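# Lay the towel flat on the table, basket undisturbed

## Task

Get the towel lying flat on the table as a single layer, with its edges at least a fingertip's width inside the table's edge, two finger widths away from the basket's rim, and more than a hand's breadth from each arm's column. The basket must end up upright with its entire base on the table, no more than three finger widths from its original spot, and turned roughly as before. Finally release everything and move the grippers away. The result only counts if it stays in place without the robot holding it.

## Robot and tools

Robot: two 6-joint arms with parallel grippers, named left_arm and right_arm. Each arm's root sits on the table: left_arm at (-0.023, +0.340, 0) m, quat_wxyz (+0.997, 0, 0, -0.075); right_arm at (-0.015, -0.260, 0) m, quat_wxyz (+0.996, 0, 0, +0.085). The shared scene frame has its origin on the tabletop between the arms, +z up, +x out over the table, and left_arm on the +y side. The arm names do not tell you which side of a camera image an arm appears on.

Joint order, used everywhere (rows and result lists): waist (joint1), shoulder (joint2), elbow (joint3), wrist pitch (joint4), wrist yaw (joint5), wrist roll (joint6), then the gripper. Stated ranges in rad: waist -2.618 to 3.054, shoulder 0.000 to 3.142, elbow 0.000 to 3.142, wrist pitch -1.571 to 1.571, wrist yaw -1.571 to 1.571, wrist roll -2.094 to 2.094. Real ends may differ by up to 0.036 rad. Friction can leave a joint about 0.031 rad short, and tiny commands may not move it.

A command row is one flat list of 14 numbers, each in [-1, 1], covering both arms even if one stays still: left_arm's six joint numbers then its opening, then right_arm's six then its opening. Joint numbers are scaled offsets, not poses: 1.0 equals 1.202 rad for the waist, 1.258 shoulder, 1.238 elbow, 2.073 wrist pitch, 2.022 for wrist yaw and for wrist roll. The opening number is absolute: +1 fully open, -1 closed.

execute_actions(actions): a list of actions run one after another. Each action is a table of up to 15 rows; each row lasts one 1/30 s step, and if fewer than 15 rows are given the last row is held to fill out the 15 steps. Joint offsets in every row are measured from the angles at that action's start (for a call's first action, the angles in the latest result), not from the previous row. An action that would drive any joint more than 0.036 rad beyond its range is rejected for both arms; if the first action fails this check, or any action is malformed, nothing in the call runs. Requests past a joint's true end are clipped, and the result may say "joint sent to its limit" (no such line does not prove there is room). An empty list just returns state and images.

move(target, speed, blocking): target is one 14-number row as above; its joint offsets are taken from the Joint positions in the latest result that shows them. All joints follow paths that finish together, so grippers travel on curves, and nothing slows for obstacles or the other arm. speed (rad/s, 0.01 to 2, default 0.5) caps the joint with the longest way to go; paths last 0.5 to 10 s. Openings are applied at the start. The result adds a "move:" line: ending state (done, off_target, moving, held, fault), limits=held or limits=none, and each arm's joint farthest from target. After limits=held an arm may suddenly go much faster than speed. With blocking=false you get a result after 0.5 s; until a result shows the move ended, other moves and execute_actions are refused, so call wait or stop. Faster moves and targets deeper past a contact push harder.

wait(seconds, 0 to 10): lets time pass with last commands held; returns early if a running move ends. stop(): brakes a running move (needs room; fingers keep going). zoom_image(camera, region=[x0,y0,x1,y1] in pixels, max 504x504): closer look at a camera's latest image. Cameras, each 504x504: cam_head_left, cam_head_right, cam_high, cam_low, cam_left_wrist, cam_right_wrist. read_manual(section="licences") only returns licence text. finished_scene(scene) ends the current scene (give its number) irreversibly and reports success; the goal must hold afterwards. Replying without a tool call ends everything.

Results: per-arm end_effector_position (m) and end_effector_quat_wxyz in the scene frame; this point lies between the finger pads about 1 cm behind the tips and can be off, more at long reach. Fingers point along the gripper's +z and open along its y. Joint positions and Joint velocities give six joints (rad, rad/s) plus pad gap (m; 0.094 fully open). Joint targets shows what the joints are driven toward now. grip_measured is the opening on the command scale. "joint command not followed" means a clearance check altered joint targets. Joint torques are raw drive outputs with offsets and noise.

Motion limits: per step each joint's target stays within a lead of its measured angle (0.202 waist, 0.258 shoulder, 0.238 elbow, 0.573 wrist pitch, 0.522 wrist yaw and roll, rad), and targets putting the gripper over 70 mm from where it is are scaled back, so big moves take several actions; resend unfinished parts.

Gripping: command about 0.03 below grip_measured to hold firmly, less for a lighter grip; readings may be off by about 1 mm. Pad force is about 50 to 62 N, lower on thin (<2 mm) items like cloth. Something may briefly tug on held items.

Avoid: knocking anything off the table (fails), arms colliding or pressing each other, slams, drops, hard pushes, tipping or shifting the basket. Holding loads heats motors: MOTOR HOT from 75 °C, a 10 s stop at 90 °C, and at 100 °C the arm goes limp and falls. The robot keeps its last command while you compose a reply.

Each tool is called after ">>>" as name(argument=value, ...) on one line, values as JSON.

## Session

>>> execute_actions(actions=[])

Scene clock: 0.00 s.
left_arm: end_effector_position=(+0.0468, +0.0102, +0.1336) grip_measured=+1.000 end_effector_quat_wxyz=(-0.059, +0.663, +0.745, +0.043) | right_arm: end_effector_position=(+0.4162, -0.5076, +0.3940) grip_measured=+1.000 end_effector_quat_wxyz=(-0.052, -0.564, +0.668, -0.483)
Joint names: [waist, shoulder, elbow, wrist pitch, wrist yaw, wrist roll]
Joint positions: left_arm=[-1.211  1.964  1.801 -1.554  0.     0.093  0.094] | right_arm=[-0.517  2.031  2.586 -1.212  0.524 -2.01   0.094]
Joint velocities: left_arm=[-0.027 -0.012  0.007 -0.022  0.051 -0.007  0.   ] | right_arm=[-0.007 -0.012 -0.012  0.095  0.095 -0.051  0.   ]
Joint torques (N m, as the arm reports them, + toward a larger angle): no reading
Joint targets: left_arm=[-1.211 1.964 1.801 -1.554 0.000 0.093] | right_arm=[-0.517 2.031 2.586 -1.212 0.524 -2.010]

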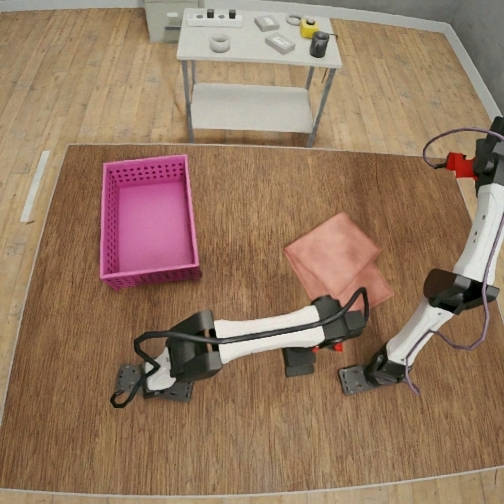

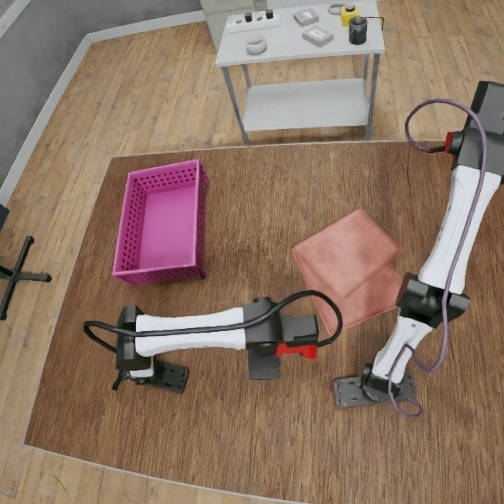

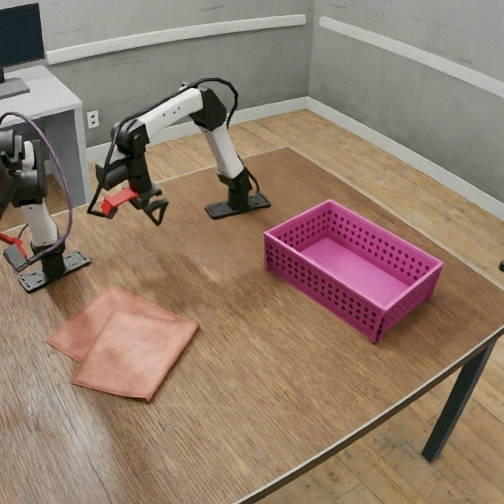

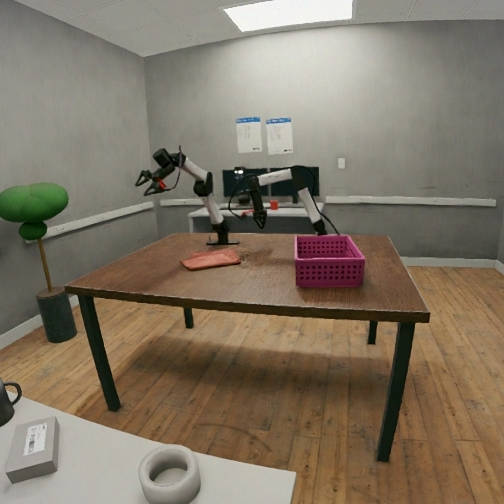

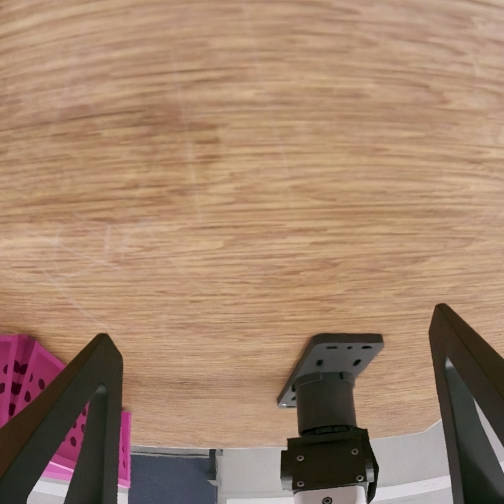

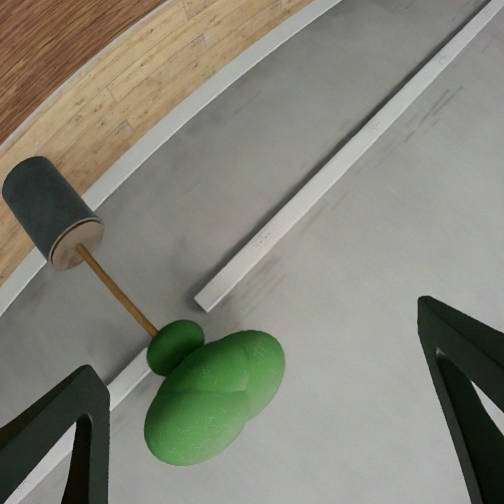

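>>> zoom_image(camera="cam_head_left", region=[260, 190, 420, 350])

>>> zoom_image(camera="cam_high", region=[30, 270, 220, 420])

>>> zoom_image(camera="cam_head_right", region=[270, 190, 430, 350])

Region (260, 190, 420, 350) of cam_head_left's 504x504 image, scaled by 3.150, with more detail than that image has.

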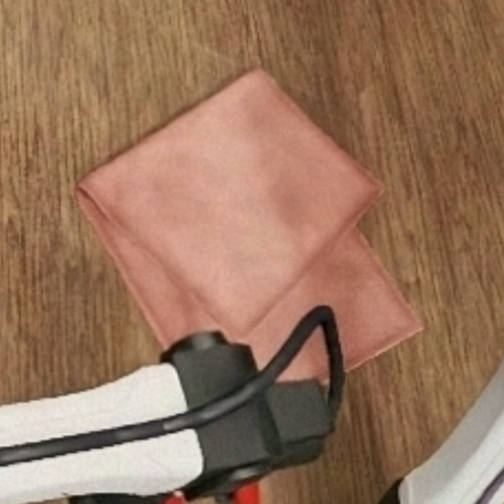

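Region (30, 270, 220, 420) of cam_high's 504x504 image, scaled by 2.653, with more detail than that image has; it fills the top 398 rows of this view, and the rest is white.

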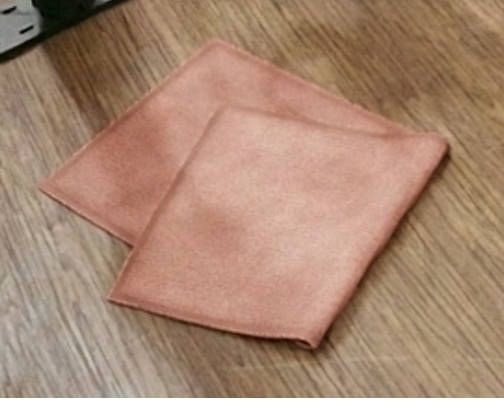

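Region (270, 190, 430, 350) of cam_head_right's 504x504 image, scaled by 3.150, with more detail than that image has.

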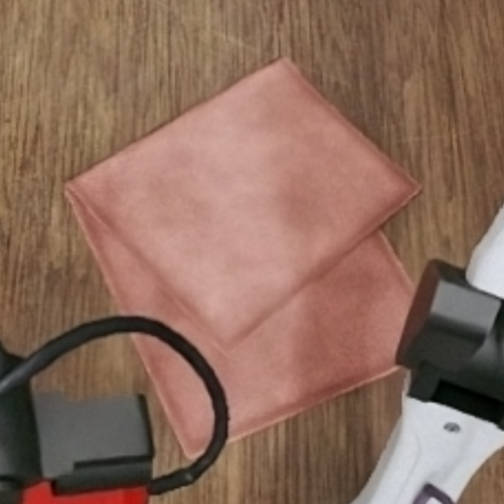

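>>> move(target=[0.8,-0.289,0,0.171,0,0,0.7,0.472,-0.18,-1.0,0.08,-0.264,0.994,0.7], speed=1.2)

Scene clock: 13.50 s.
left_arm: end_effector_position=(+0.3337, +0.1863, +0.2732) grip_measured=+0.703 end_effector_quat_wxyz=(+0.269, +0.238, +0.932, -0.043) | right_arm: end_effector_position=(+0.3201, -0.1867, +0.0694) grip_measured=+0.703 end_effector_quat_wxyz=(+0.025, -0.112, +0.993, +0.004)
Joint names: [waist, shoulder, elbow, wrist pitch, wrist yaw, wrist roll]
Joint positions: left_arm=[-0.256  1.61   1.801 -1.211  0.     0.093  0.08 ] | right_arm=[ 0.044  1.819  1.362 -1.064 -0.002 -0.011  0.08 ]
Joint velocities: left_arm=[ 0.002  0.012 -0.002 -0.007 -0.037 -0.022 -0.001] | right_arm=[-0.007  0.007  0.007  0.081  0.081 -0.037 -0.001]
Joint torques (N m, as the arm reports them, + toward a larger angle): left_arm=[  0.31 -10.57   7.67   1.45   0.15  -0.04] | right_arm=[ 0.69 -8.67  5.19  0.61 -0.03  0.12]
Joint targets: left_arm=[-0.249 1.600 1.801 -1.200 0.000 0.093] | right_arm=[0.050 1.804 1.348 -1.046 -0.009 -0.001]
move: done; limits=none; left_arm: farthest joint: the wrist pitch, 0.011 radians from its target (0.354 radians at the start); right_arm: farthest joint: the wrist pitch, 0.017 radians from its target (0.166 radians at the start)

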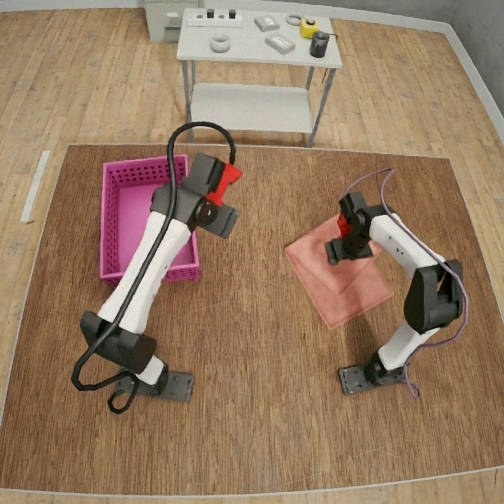

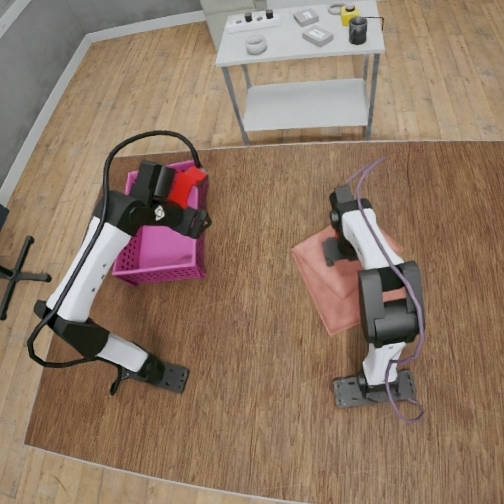

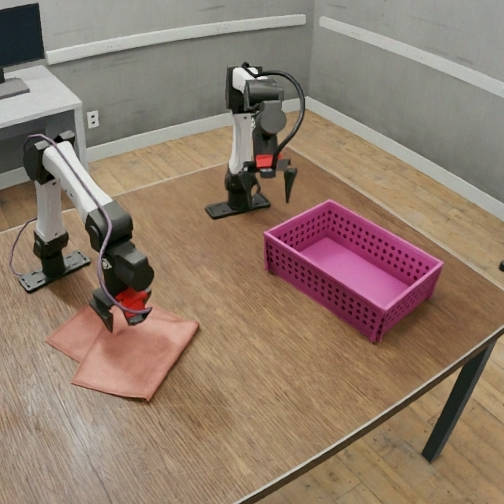

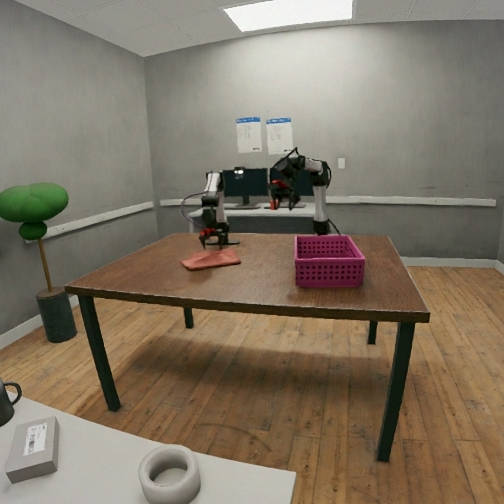

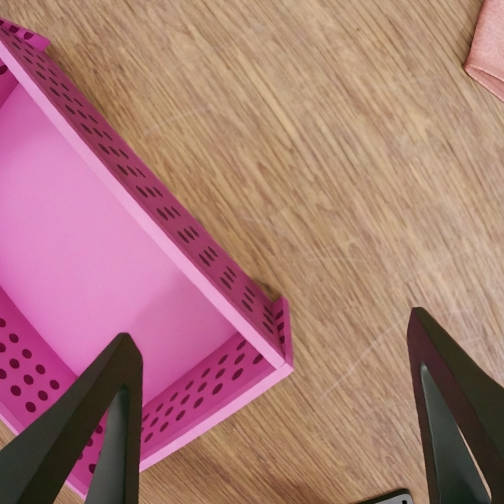

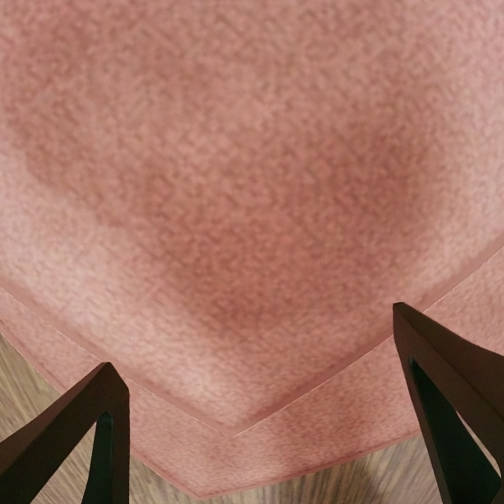

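>>> move(target=[0,0,0,0,0,0,0.7,0,0.096,-0.08,0.075,0,0,0.7], speed=0.25)

Scene clock: 15.07 s.
left_arm: end_effector_position=(+0.3338, +0.1863, +0.2733) grip_measured=+0.703 end_effector_quat_wxyz=(+0.269, +0.238, +0.932, -0.043) | right_arm: end_effector_position=(+0.3164, -0.1872, +0.0221) grip_measured=+0.703 end_effector_quat_wxyz=(-0.006, -0.112, +0.994, +0.001)
Joint names: [waist, shoulder, elbow, wrist pitch, wrist yaw, wrist roll]
Joint positions: left_arm=[-0.256  1.61   1.801 -1.21   0.     0.093  0.08 ] | right_arm=[ 0.044  1.913  1.29  -0.959 -0.004 -0.01   0.08 ]
Joint velocities: left_arm=[ 0.012  0.012 -0.007 -0.066  0.007  0.022  0.001] | right_arm=[-0.002  0.007  0.007 -0.051 -0.051 -0.037 -0.001]
Joint torques (N m, as the arm reports them, + toward a larger angle): left_arm=[-0.23 -9.8   7.64  1.34  0.13 -0.05] | right_arm=[ 0.15 -6.1   3.87  0.77  0.06 -0.02]
Joint targets: left_arm=[-0.256 1.610 1.801 -1.210 0.000 0.093] | right_arm=[0.044 1.940 1.263 -0.908 -0.002 -0.011]
move: off_target (right_arm); limits=none; left_arm: farthest joint: the wrist pitch, 0.001 radians from its target (0.001 radians at the start); right_arm: farthest joint: the wrist pitch, 0.051 radians from its target (0.155 radians at the start)

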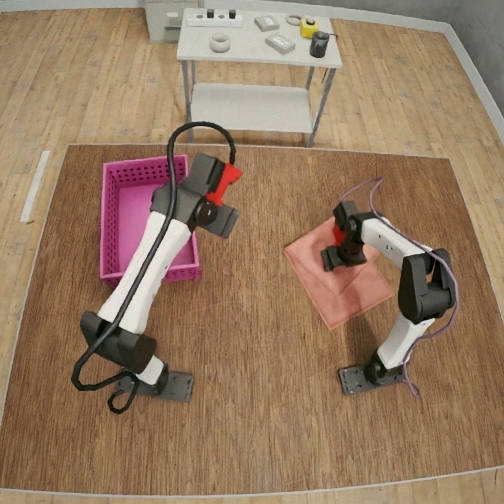

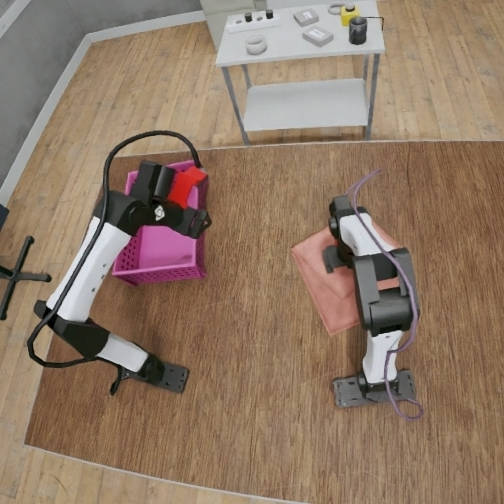

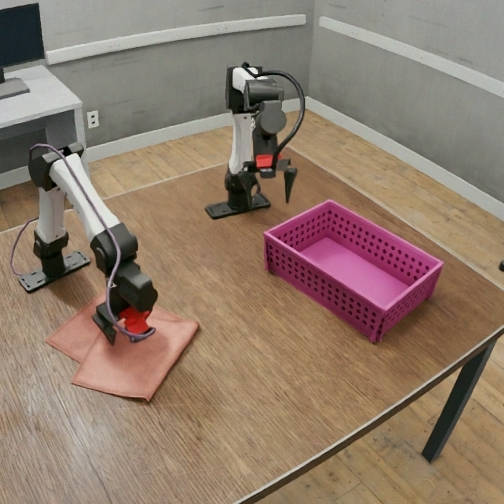

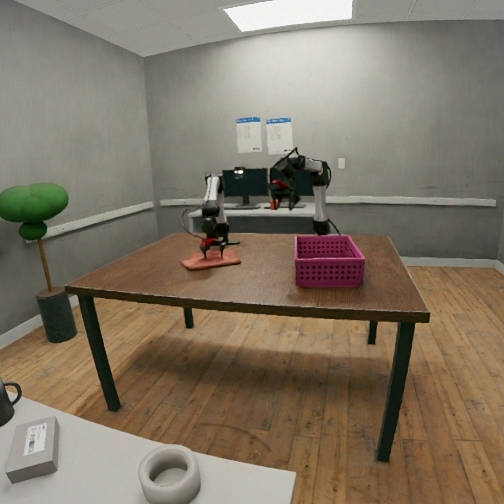

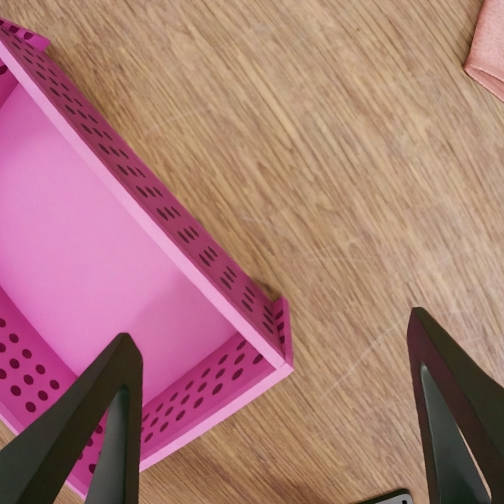

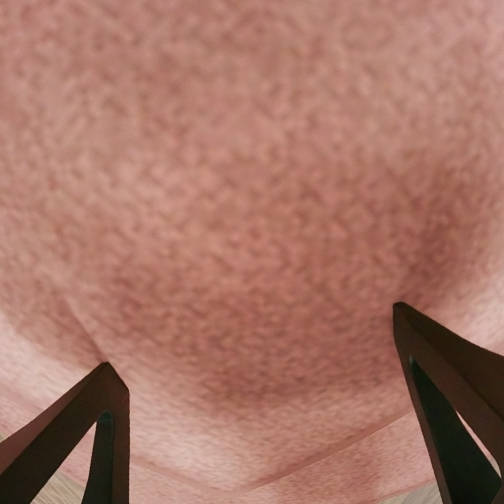

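>>> execute_actions(actions=[[[0,0,0,0,0,0,0.7,0.010,0.032,0.0,0.012,0,-0.006,0.7],[0,0,0,0,0,0,0.7,0.018,0.036,0.008,0.012,0,-0.010,0.7],[0,0,0,0,0,0,0.7,0.026,0.040,0.015,0.012,0,-0.015,0.7],[0,0,0,0,0,0,0.7,0.035,0.044,0.022,0.012,0,-0.020,0.7],[0,0,0,0,0,0,0.7,0.043,0.048,0.028,0.012,0,-0.024,0.7],[0,0,0,0,0,0,0.7,0.051,0.052,0.034,0.011,0,-0.029,0.7],[0,0,0,0,0,0,0.7,0.060,0.056,0.040,0.011,0,-0.033,0.7],[0,0,0,0,0,0,0.7,0.068,0.060,0.046,0.011,0,-0.038,0.7],[0,0,0,0,0,0,0.7,0.076,0.064,0.052,0.011,0,-0.043,0.7],[0,0,0,0,0,0,0.7,0.084,0.068,0.058,0.01,0,-0.047,0.7],[0,0,0,0,0,0,0.7,0.093,0.072,0.064,0.01,0,-0.052,0.7],[0,0,0,0,0,0,0.7,0.101,0.076,0.070,0.01,0,-0.056,0.7],[0,0,0,0,0,0,0.7,0.109,0.080,0.076,0.01,0,-0.061,0.7],[0,0,0,0,0,0,0.7,0.117,0.084,0.082,0.01,0,-0.066,0.7],[0,0,0,0,0,0,0.7,0.1256,0.088,0.088,0.01,0,-0.07,0.7]]])

>>> wait(seconds=0.3)

Scene clock: 17.33 s.
left_arm: end_effector_position=(+0.3338, +0.1863, +0.2733) grip_measured=+0.703 end_effector_quat_wxyz=(+0.269, +0.238, +0.932, -0.043) | right_arm: end_effector_position=(+0.3292, -0.1407, +0.0231) grip_measured=+0.703 end_effector_quat_wxyz=(+0.008, -0.218, +0.976, +0.000)
Joint names: [waist, shoulder, elbow, wrist pitch, wrist yaw, wrist roll]
Joint positions: left_arm=[-0.256  1.61   1.801 -1.21   0.     0.093  0.08 ] | right_arm=[ 0.163  1.976  1.383 -0.962  0.001 -0.107  0.08 ]
Joint velocities: left_arm=[ 0.017 -0.002  0.002 -0.066 -0.022  0.037 -0.   ] | right_arm=[ 0.291  0.154  0.188 -0.007 -0.037 -0.198 -0.   ]
Joint torques (N m, as the arm reports them, + toward a larger angle): left_arm=[-0.2  -9.66  7.66  1.33  0.11 -0.04] | right_arm=[ 1.39 -5.86  6.26  0.6  -0.02 -0.11]
Joint targets: left_arm=[-0.256 1.610 1.801 -1.210 0.000 0.093] | right_arm=[0.195 2.024 1.398 -0.938 -0.004 -0.152]

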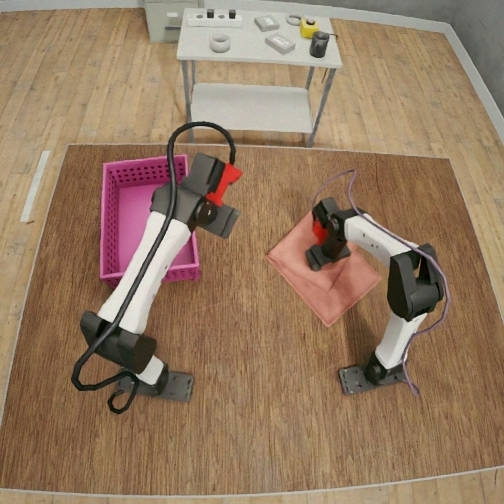

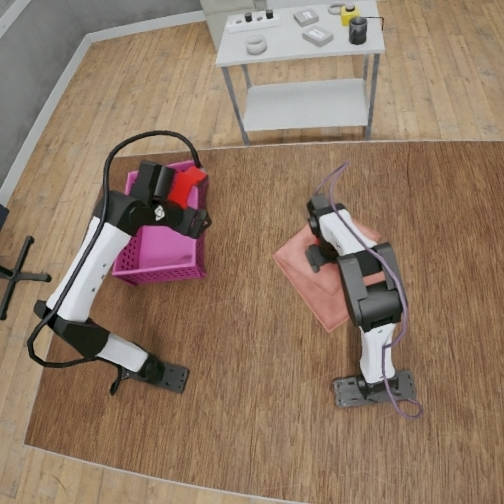

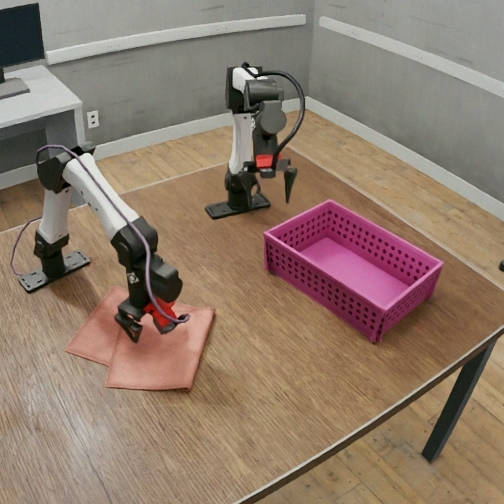

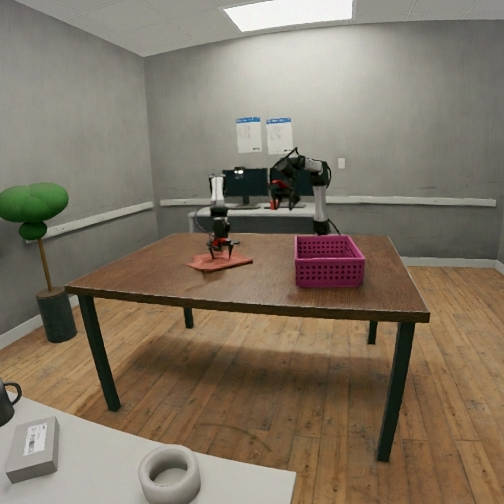

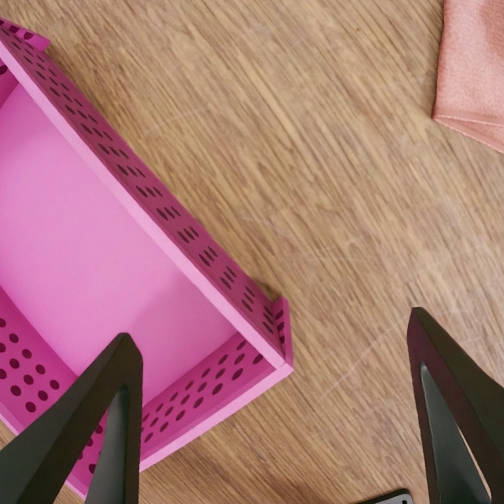

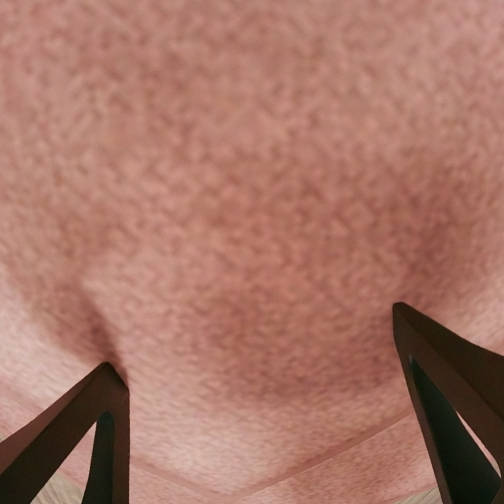

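Scene clock: 17.63 s.
left_arm: end_effector_position=(+0.3338, +0.1863, +0.2733) grip_measured=+0.703 end_effector_quat_wxyz=(+0.269, +0.238, +0.932, -0.043) | right_arm: end_effector_position=(+0.3301, -0.1320, +0.0233) grip_measured=+0.703 end_effector_quat_wxyz=(+0.011, -0.244, +0.970, +0.001)
Joint names: [waist, shoulder, elbow, wrist pitch, wrist yaw, wrist roll]
Joint positions: left_arm=[-0.256  1.61   1.801 -1.21   0.     0.093  0.08 ] | right_arm=[ 0.185  1.984  1.395 -0.96   0.001 -0.137  0.08 ]
Joint velocities: left_arm=[ 0.002 -0.007 -0.002 -0.007  0.037  0.007  0.001] | right_arm=[-0.002 -0.007 -0.002  0.022 -0.007 -0.037 -0.   ]
Joint torques (N m, as the arm reports them, + toward a larger angle): left_arm=[-0.17 -9.71  7.65  1.33  0.14 -0.04] | right_arm=[ 1.   -5.98  6.26  0.61 -0.01 -0.13]
Joint targets: left_arm=[-0.256 1.610 1.801 -1.210 0.000 0.093] | right_arm=[0.194 2.024 1.398 -0.938 -0.004 -0.152]
wait: 0.30 s; no rest

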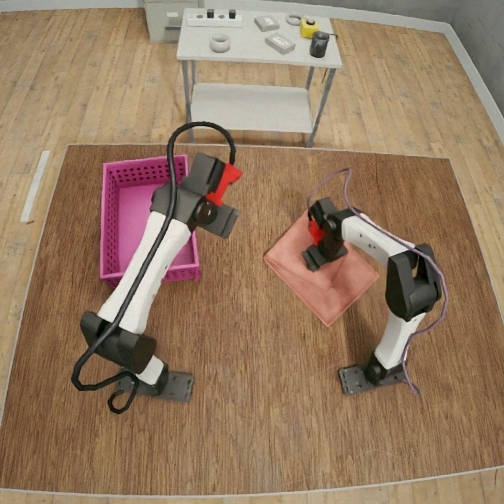

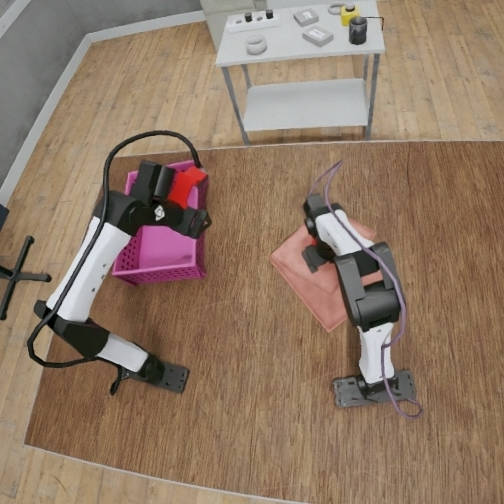

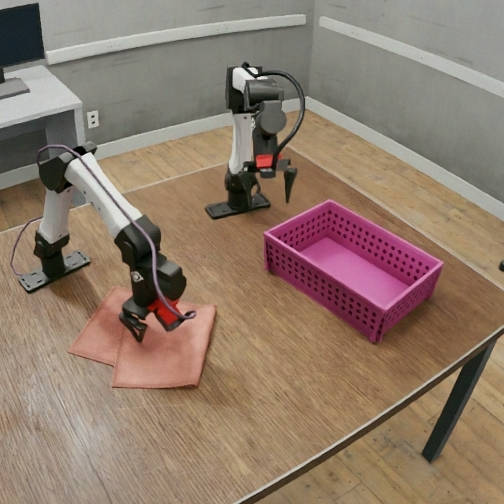

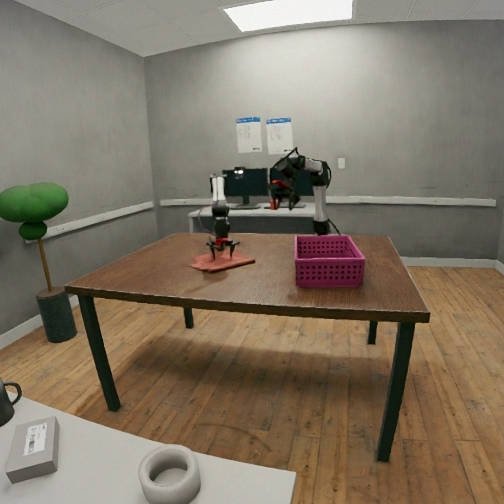

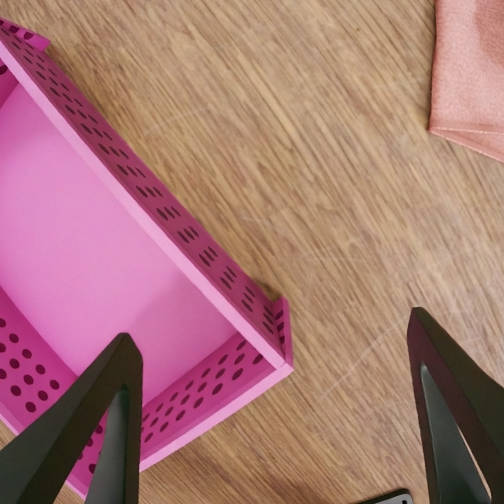

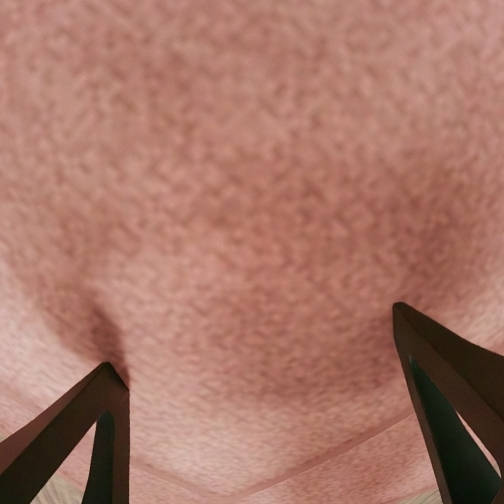

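>>> execute_actions(actions=[])

Scene clock: 19.50 s.
left_arm: end_effector_position=(+0.3338, +0.1863, +0.2733) grip_measured=+0.703 end_effector_quat_wxyz=(+0.269, +0.238, +0.932, -0.043) | right_arm: end_effector_position=(+0.3303, -0.1320, +0.0233) grip_measured=+0.703 end_effector_quat_wxyz=(+0.011, -0.245, +0.969, +0.001)
Joint names: [waist, shoulder, elbow, wrist pitch, wrist yaw, wrist roll]
Joint positions: left_arm=[-0.256  1.61   1.801 -1.21   0.     0.093  0.08 ] | right_arm=[ 0.185  1.984  1.395 -0.959  0.001 -0.141  0.08 ]
Joint velocities: left_arm=[-0.012 -0.012 -0.002 -0.007 -0.066 -0.007 -0.001] | right_arm=[-0.022 -0.017 -0.002  0.051  0.051 -0.037 -0.   ]
Joint torques (N m, as the arm reports them, + toward a larger angle): left_arm=[-0.24 -9.67  7.71  1.36  0.14 -0.05] | right_arm=[ 0.94 -5.95  6.27  0.6  -0.01 -0.14]
Joint targets: left_arm=[-0.256 1.610 1.801 -1.210 0.000 0.093] | right_arm=[0.194 2.024 1.398 -0.938 -0.004 -0.152]

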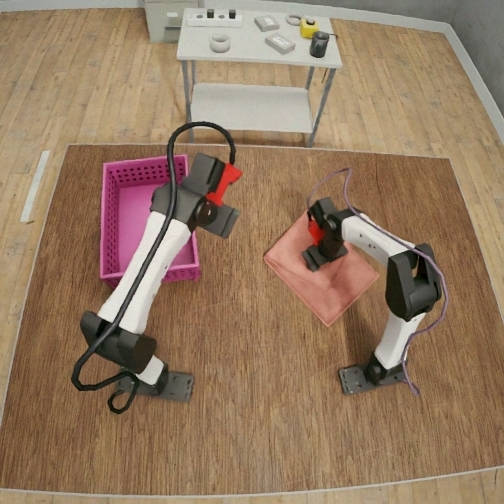

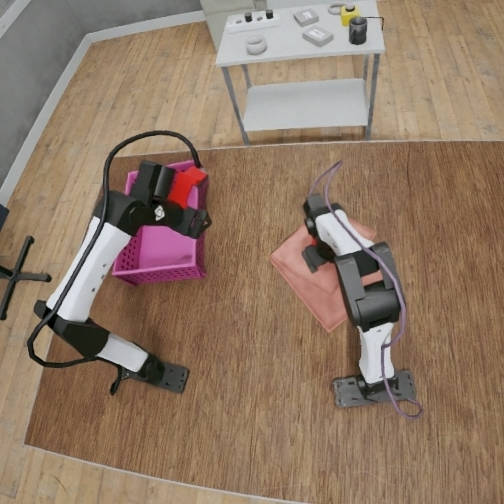

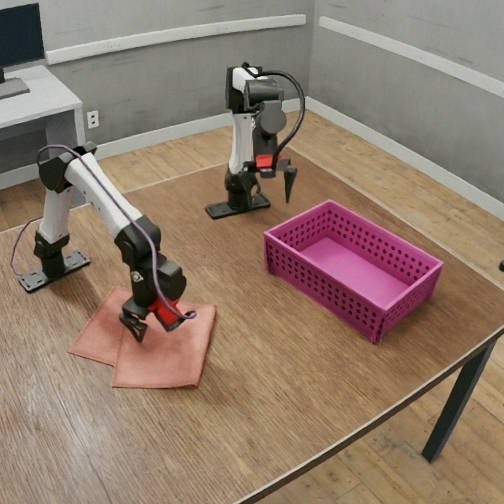

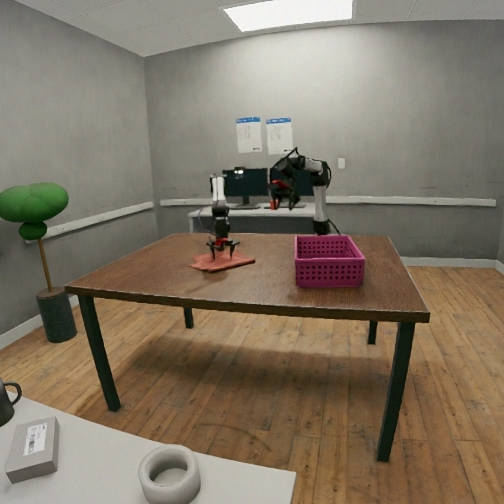

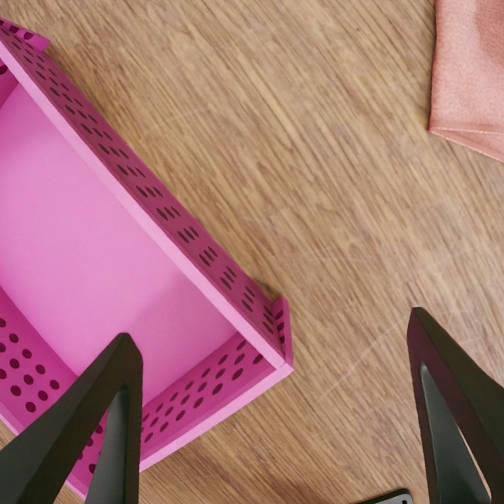

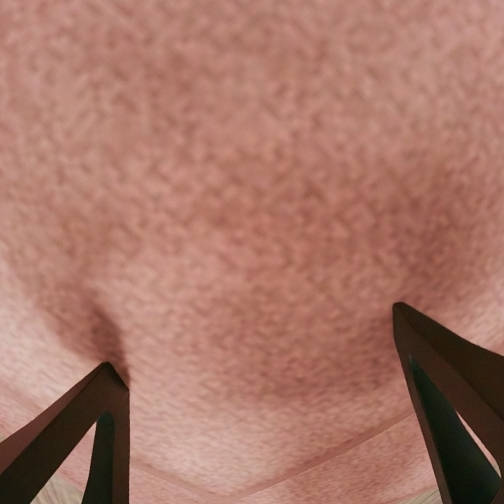

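>>> execute_actions(actions=[[[0,0,0,0,0,0,0.7,0.012,0.039,0.010,-0.002,0,-0.008,0.7],[0,0,0,0,0,0,0.7,0.018,0.045,0.020,-0.004,0,-0.012,0.7],[0,0,0,0,0,0,0.7,0.024,0.052,0.030,-0.006,0,-0.016,0.7],[0,0,0,0,0,0,0.7,0.030,0.059,0.040,-0.008,0,-0.020,0.7],[0,0,0,0,0,0,0.7,0.036,0.065,0.050,-0.010,0,-0.024,0.7],[0,0,0,0,0,0,0.7,0.043,0.072,0.060,-0.012,0,-0.028,0.7],[0,0,0,0,0,0,0.7,0.049,0.079,0.070,-0.014,0,-0.032,0.7],[0,0,0,0,0,0,0.7,0.055,0.085,0.080,-0.016,0,-0.036,0.7],[0,0,0,0,0,0,0.7,0.062,0.092,0.090,-0.018,0,-0.040,0.7],[0,0,0,0,0,0,0.7,0.068,0.099,0.100,-0.020,0,-0.044,0.7],[0,0,0,0,0,0,0.7,0.074,0.105,0.110,-0.022,0,-0.048,0.7],[0,0,0,0,0,0,0.7,0.081,0.112,0.120,-0.024,0,-0.052,0.7],[0,0,0,0,0,0,0.7,0.087,0.119,0.130,-0.026,0,-0.056,0.7],[0,0,0,0,0,0,0.7,0.094,0.125,0.140,-0.028,0,-0.060,0.7],[0,0,0,0,0,0,0.7,0.100,0.132,0.150,-0.030,0,-0.064,0.7]]])

>>> wait(seconds=0.3)

Scene clock: 21.03 s.
left_arm: end_effector_position=(+0.3338, +0.1863, +0.2733) grip_measured=+0.703 end_effector_quat_wxyz=(+0.269, +0.238, +0.932, -0.043) | right_arm: end_effector_position=(+0.3426, -0.0890, +0.0238) grip_measured=+0.703 end_effector_quat_wxyz=(+0.008, -0.333, +0.943, -0.001)
Joint names: [waist, shoulder, elbow, wrist pitch, wrist yaw, wrist roll]
Joint positions: left_arm=[-0.256  1.61   1.801 -1.21   0.     0.093  0.08 ] | right_arm=[ 0.277  2.092  1.559 -1.022  0.004 -0.231  0.08 ]
Joint velocities: left_arm=[-0.017 -0.002 -0.002 -0.066  0.007 -0.066 -0.   ] | right_arm=[ 0.188  0.203  0.339 -0.095  0.007 -0.271  0.   ]
Joint torques (N m, as the arm reports them, + toward a larger angle): left_arm=[-0.21 -9.75  7.78  1.34  0.16 -0.04] | right_arm=[ 1.49 -6.53  6.09  0.55 -0.01 -0.05]
Joint targets: left_arm=[-0.256 1.610 1.801 -1.210 0.000 0.093] | right_arm=[0.305 2.150 1.581 -1.022 0.001 -0.270]

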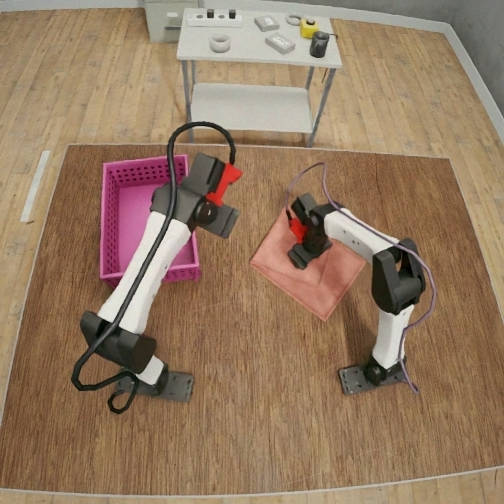

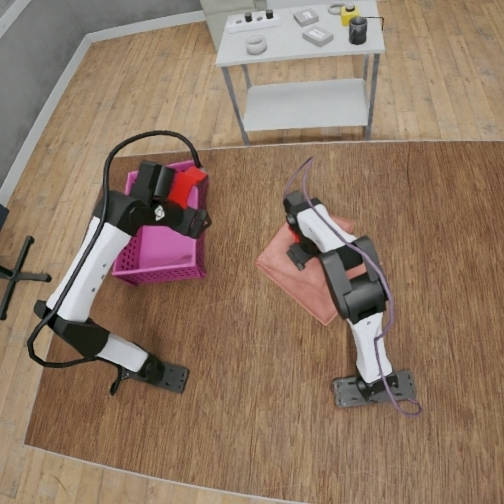

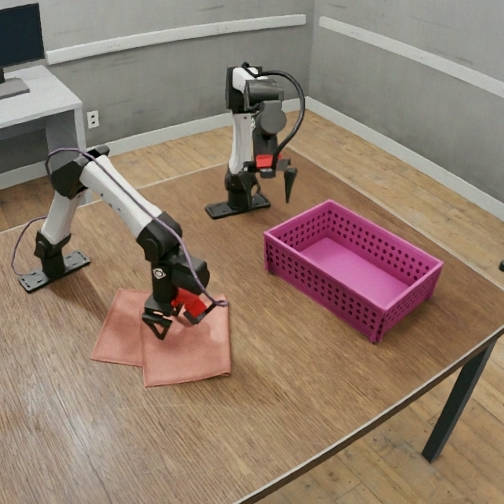

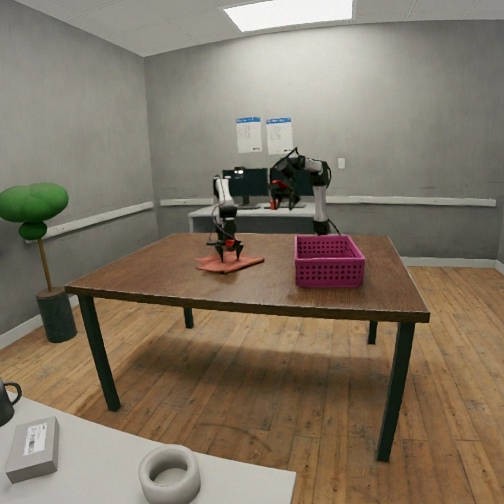

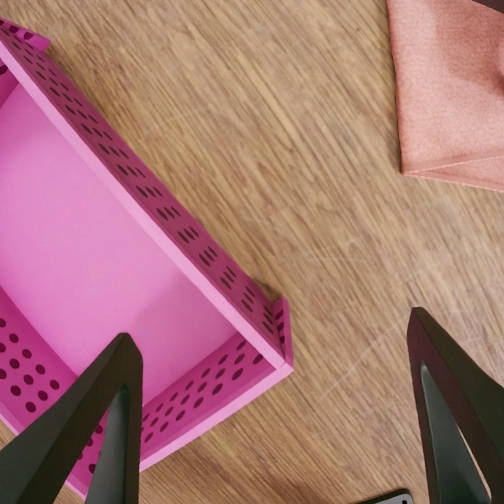

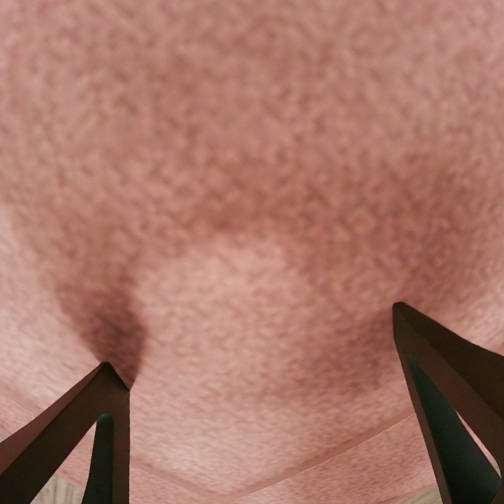

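Scene clock: 21.33 s.
left_arm: end_effector_position=(+0.3338, +0.1863, +0.2733) grip_measured=+0.703 end_effector_quat_wxyz=(+0.269, +0.238, +0.932, -0.043) | right_arm: end_effector_position=(+0.3438, -0.0808, +0.0240) grip_measured=+0.703 end_effector_quat_wxyz=(+0.010, -0.353, +0.936, -0.001)
Joint names: [waist, shoulder, elbow, wrist pitch, wrist yaw, wrist roll]
Joint positions: left_arm=[-0.256  1.61   1.801 -1.21   0.     0.093  0.08 ] | right_arm=[ 0.294  2.104  1.579 -1.025  0.004 -0.258  0.08 ]
Joint velocities: left_arm=[ 0.007 -0.002  0.012 -0.022 -0.022 -0.037  0.   ] | right_arm=[-0.002 -0.002  0.007 -0.037 -0.007 -0.051 -0.001]
Joint torques (N m, as the arm reports them, + toward a larger angle): left_arm=[-0.14 -9.68  7.71  1.36  0.15 -0.04] | right_arm=[ 1.09 -6.61  6.3   0.45  0.01 -0.11]
Joint targets: left_arm=[-0.256 1.610 1.801 -1.210 0.000 0.093] | right_arm=[0.305 2.150 1.581 -1.022 0.001 -0.270]
wait: 0.30 s; no rest

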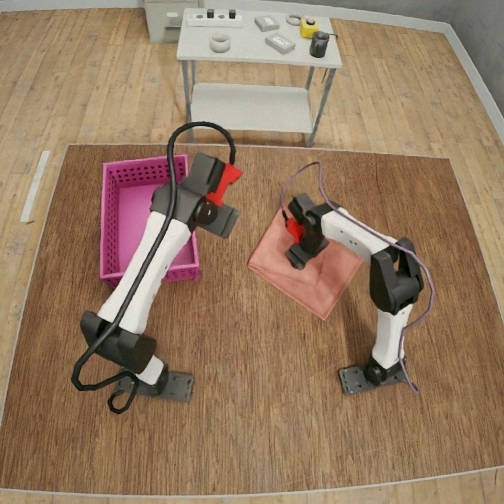

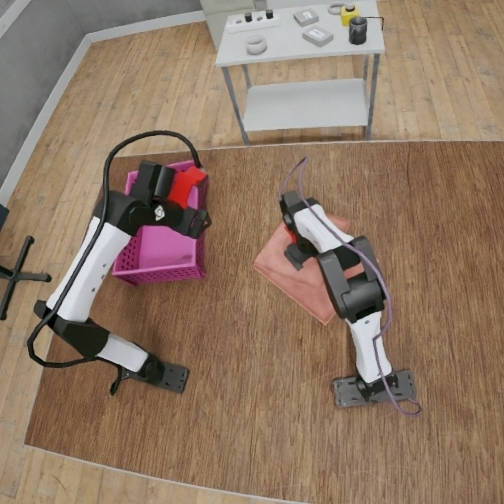

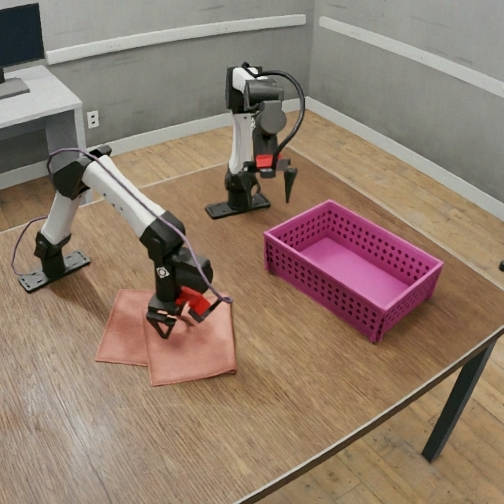

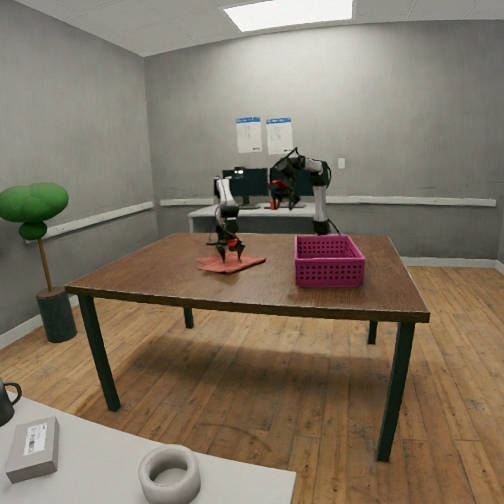

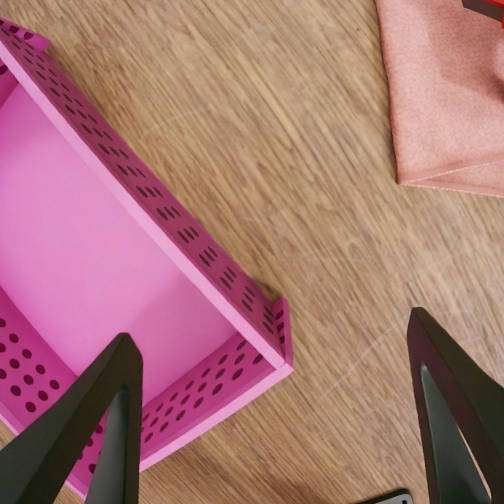

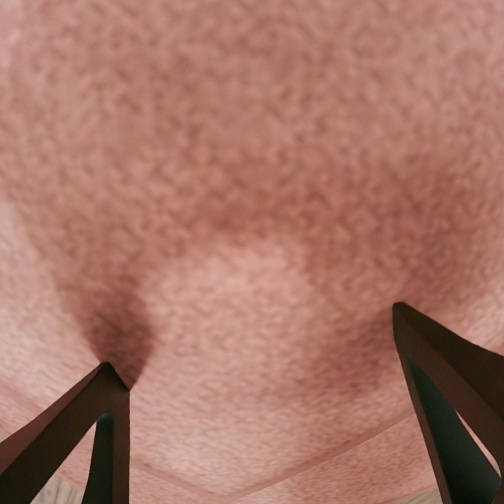

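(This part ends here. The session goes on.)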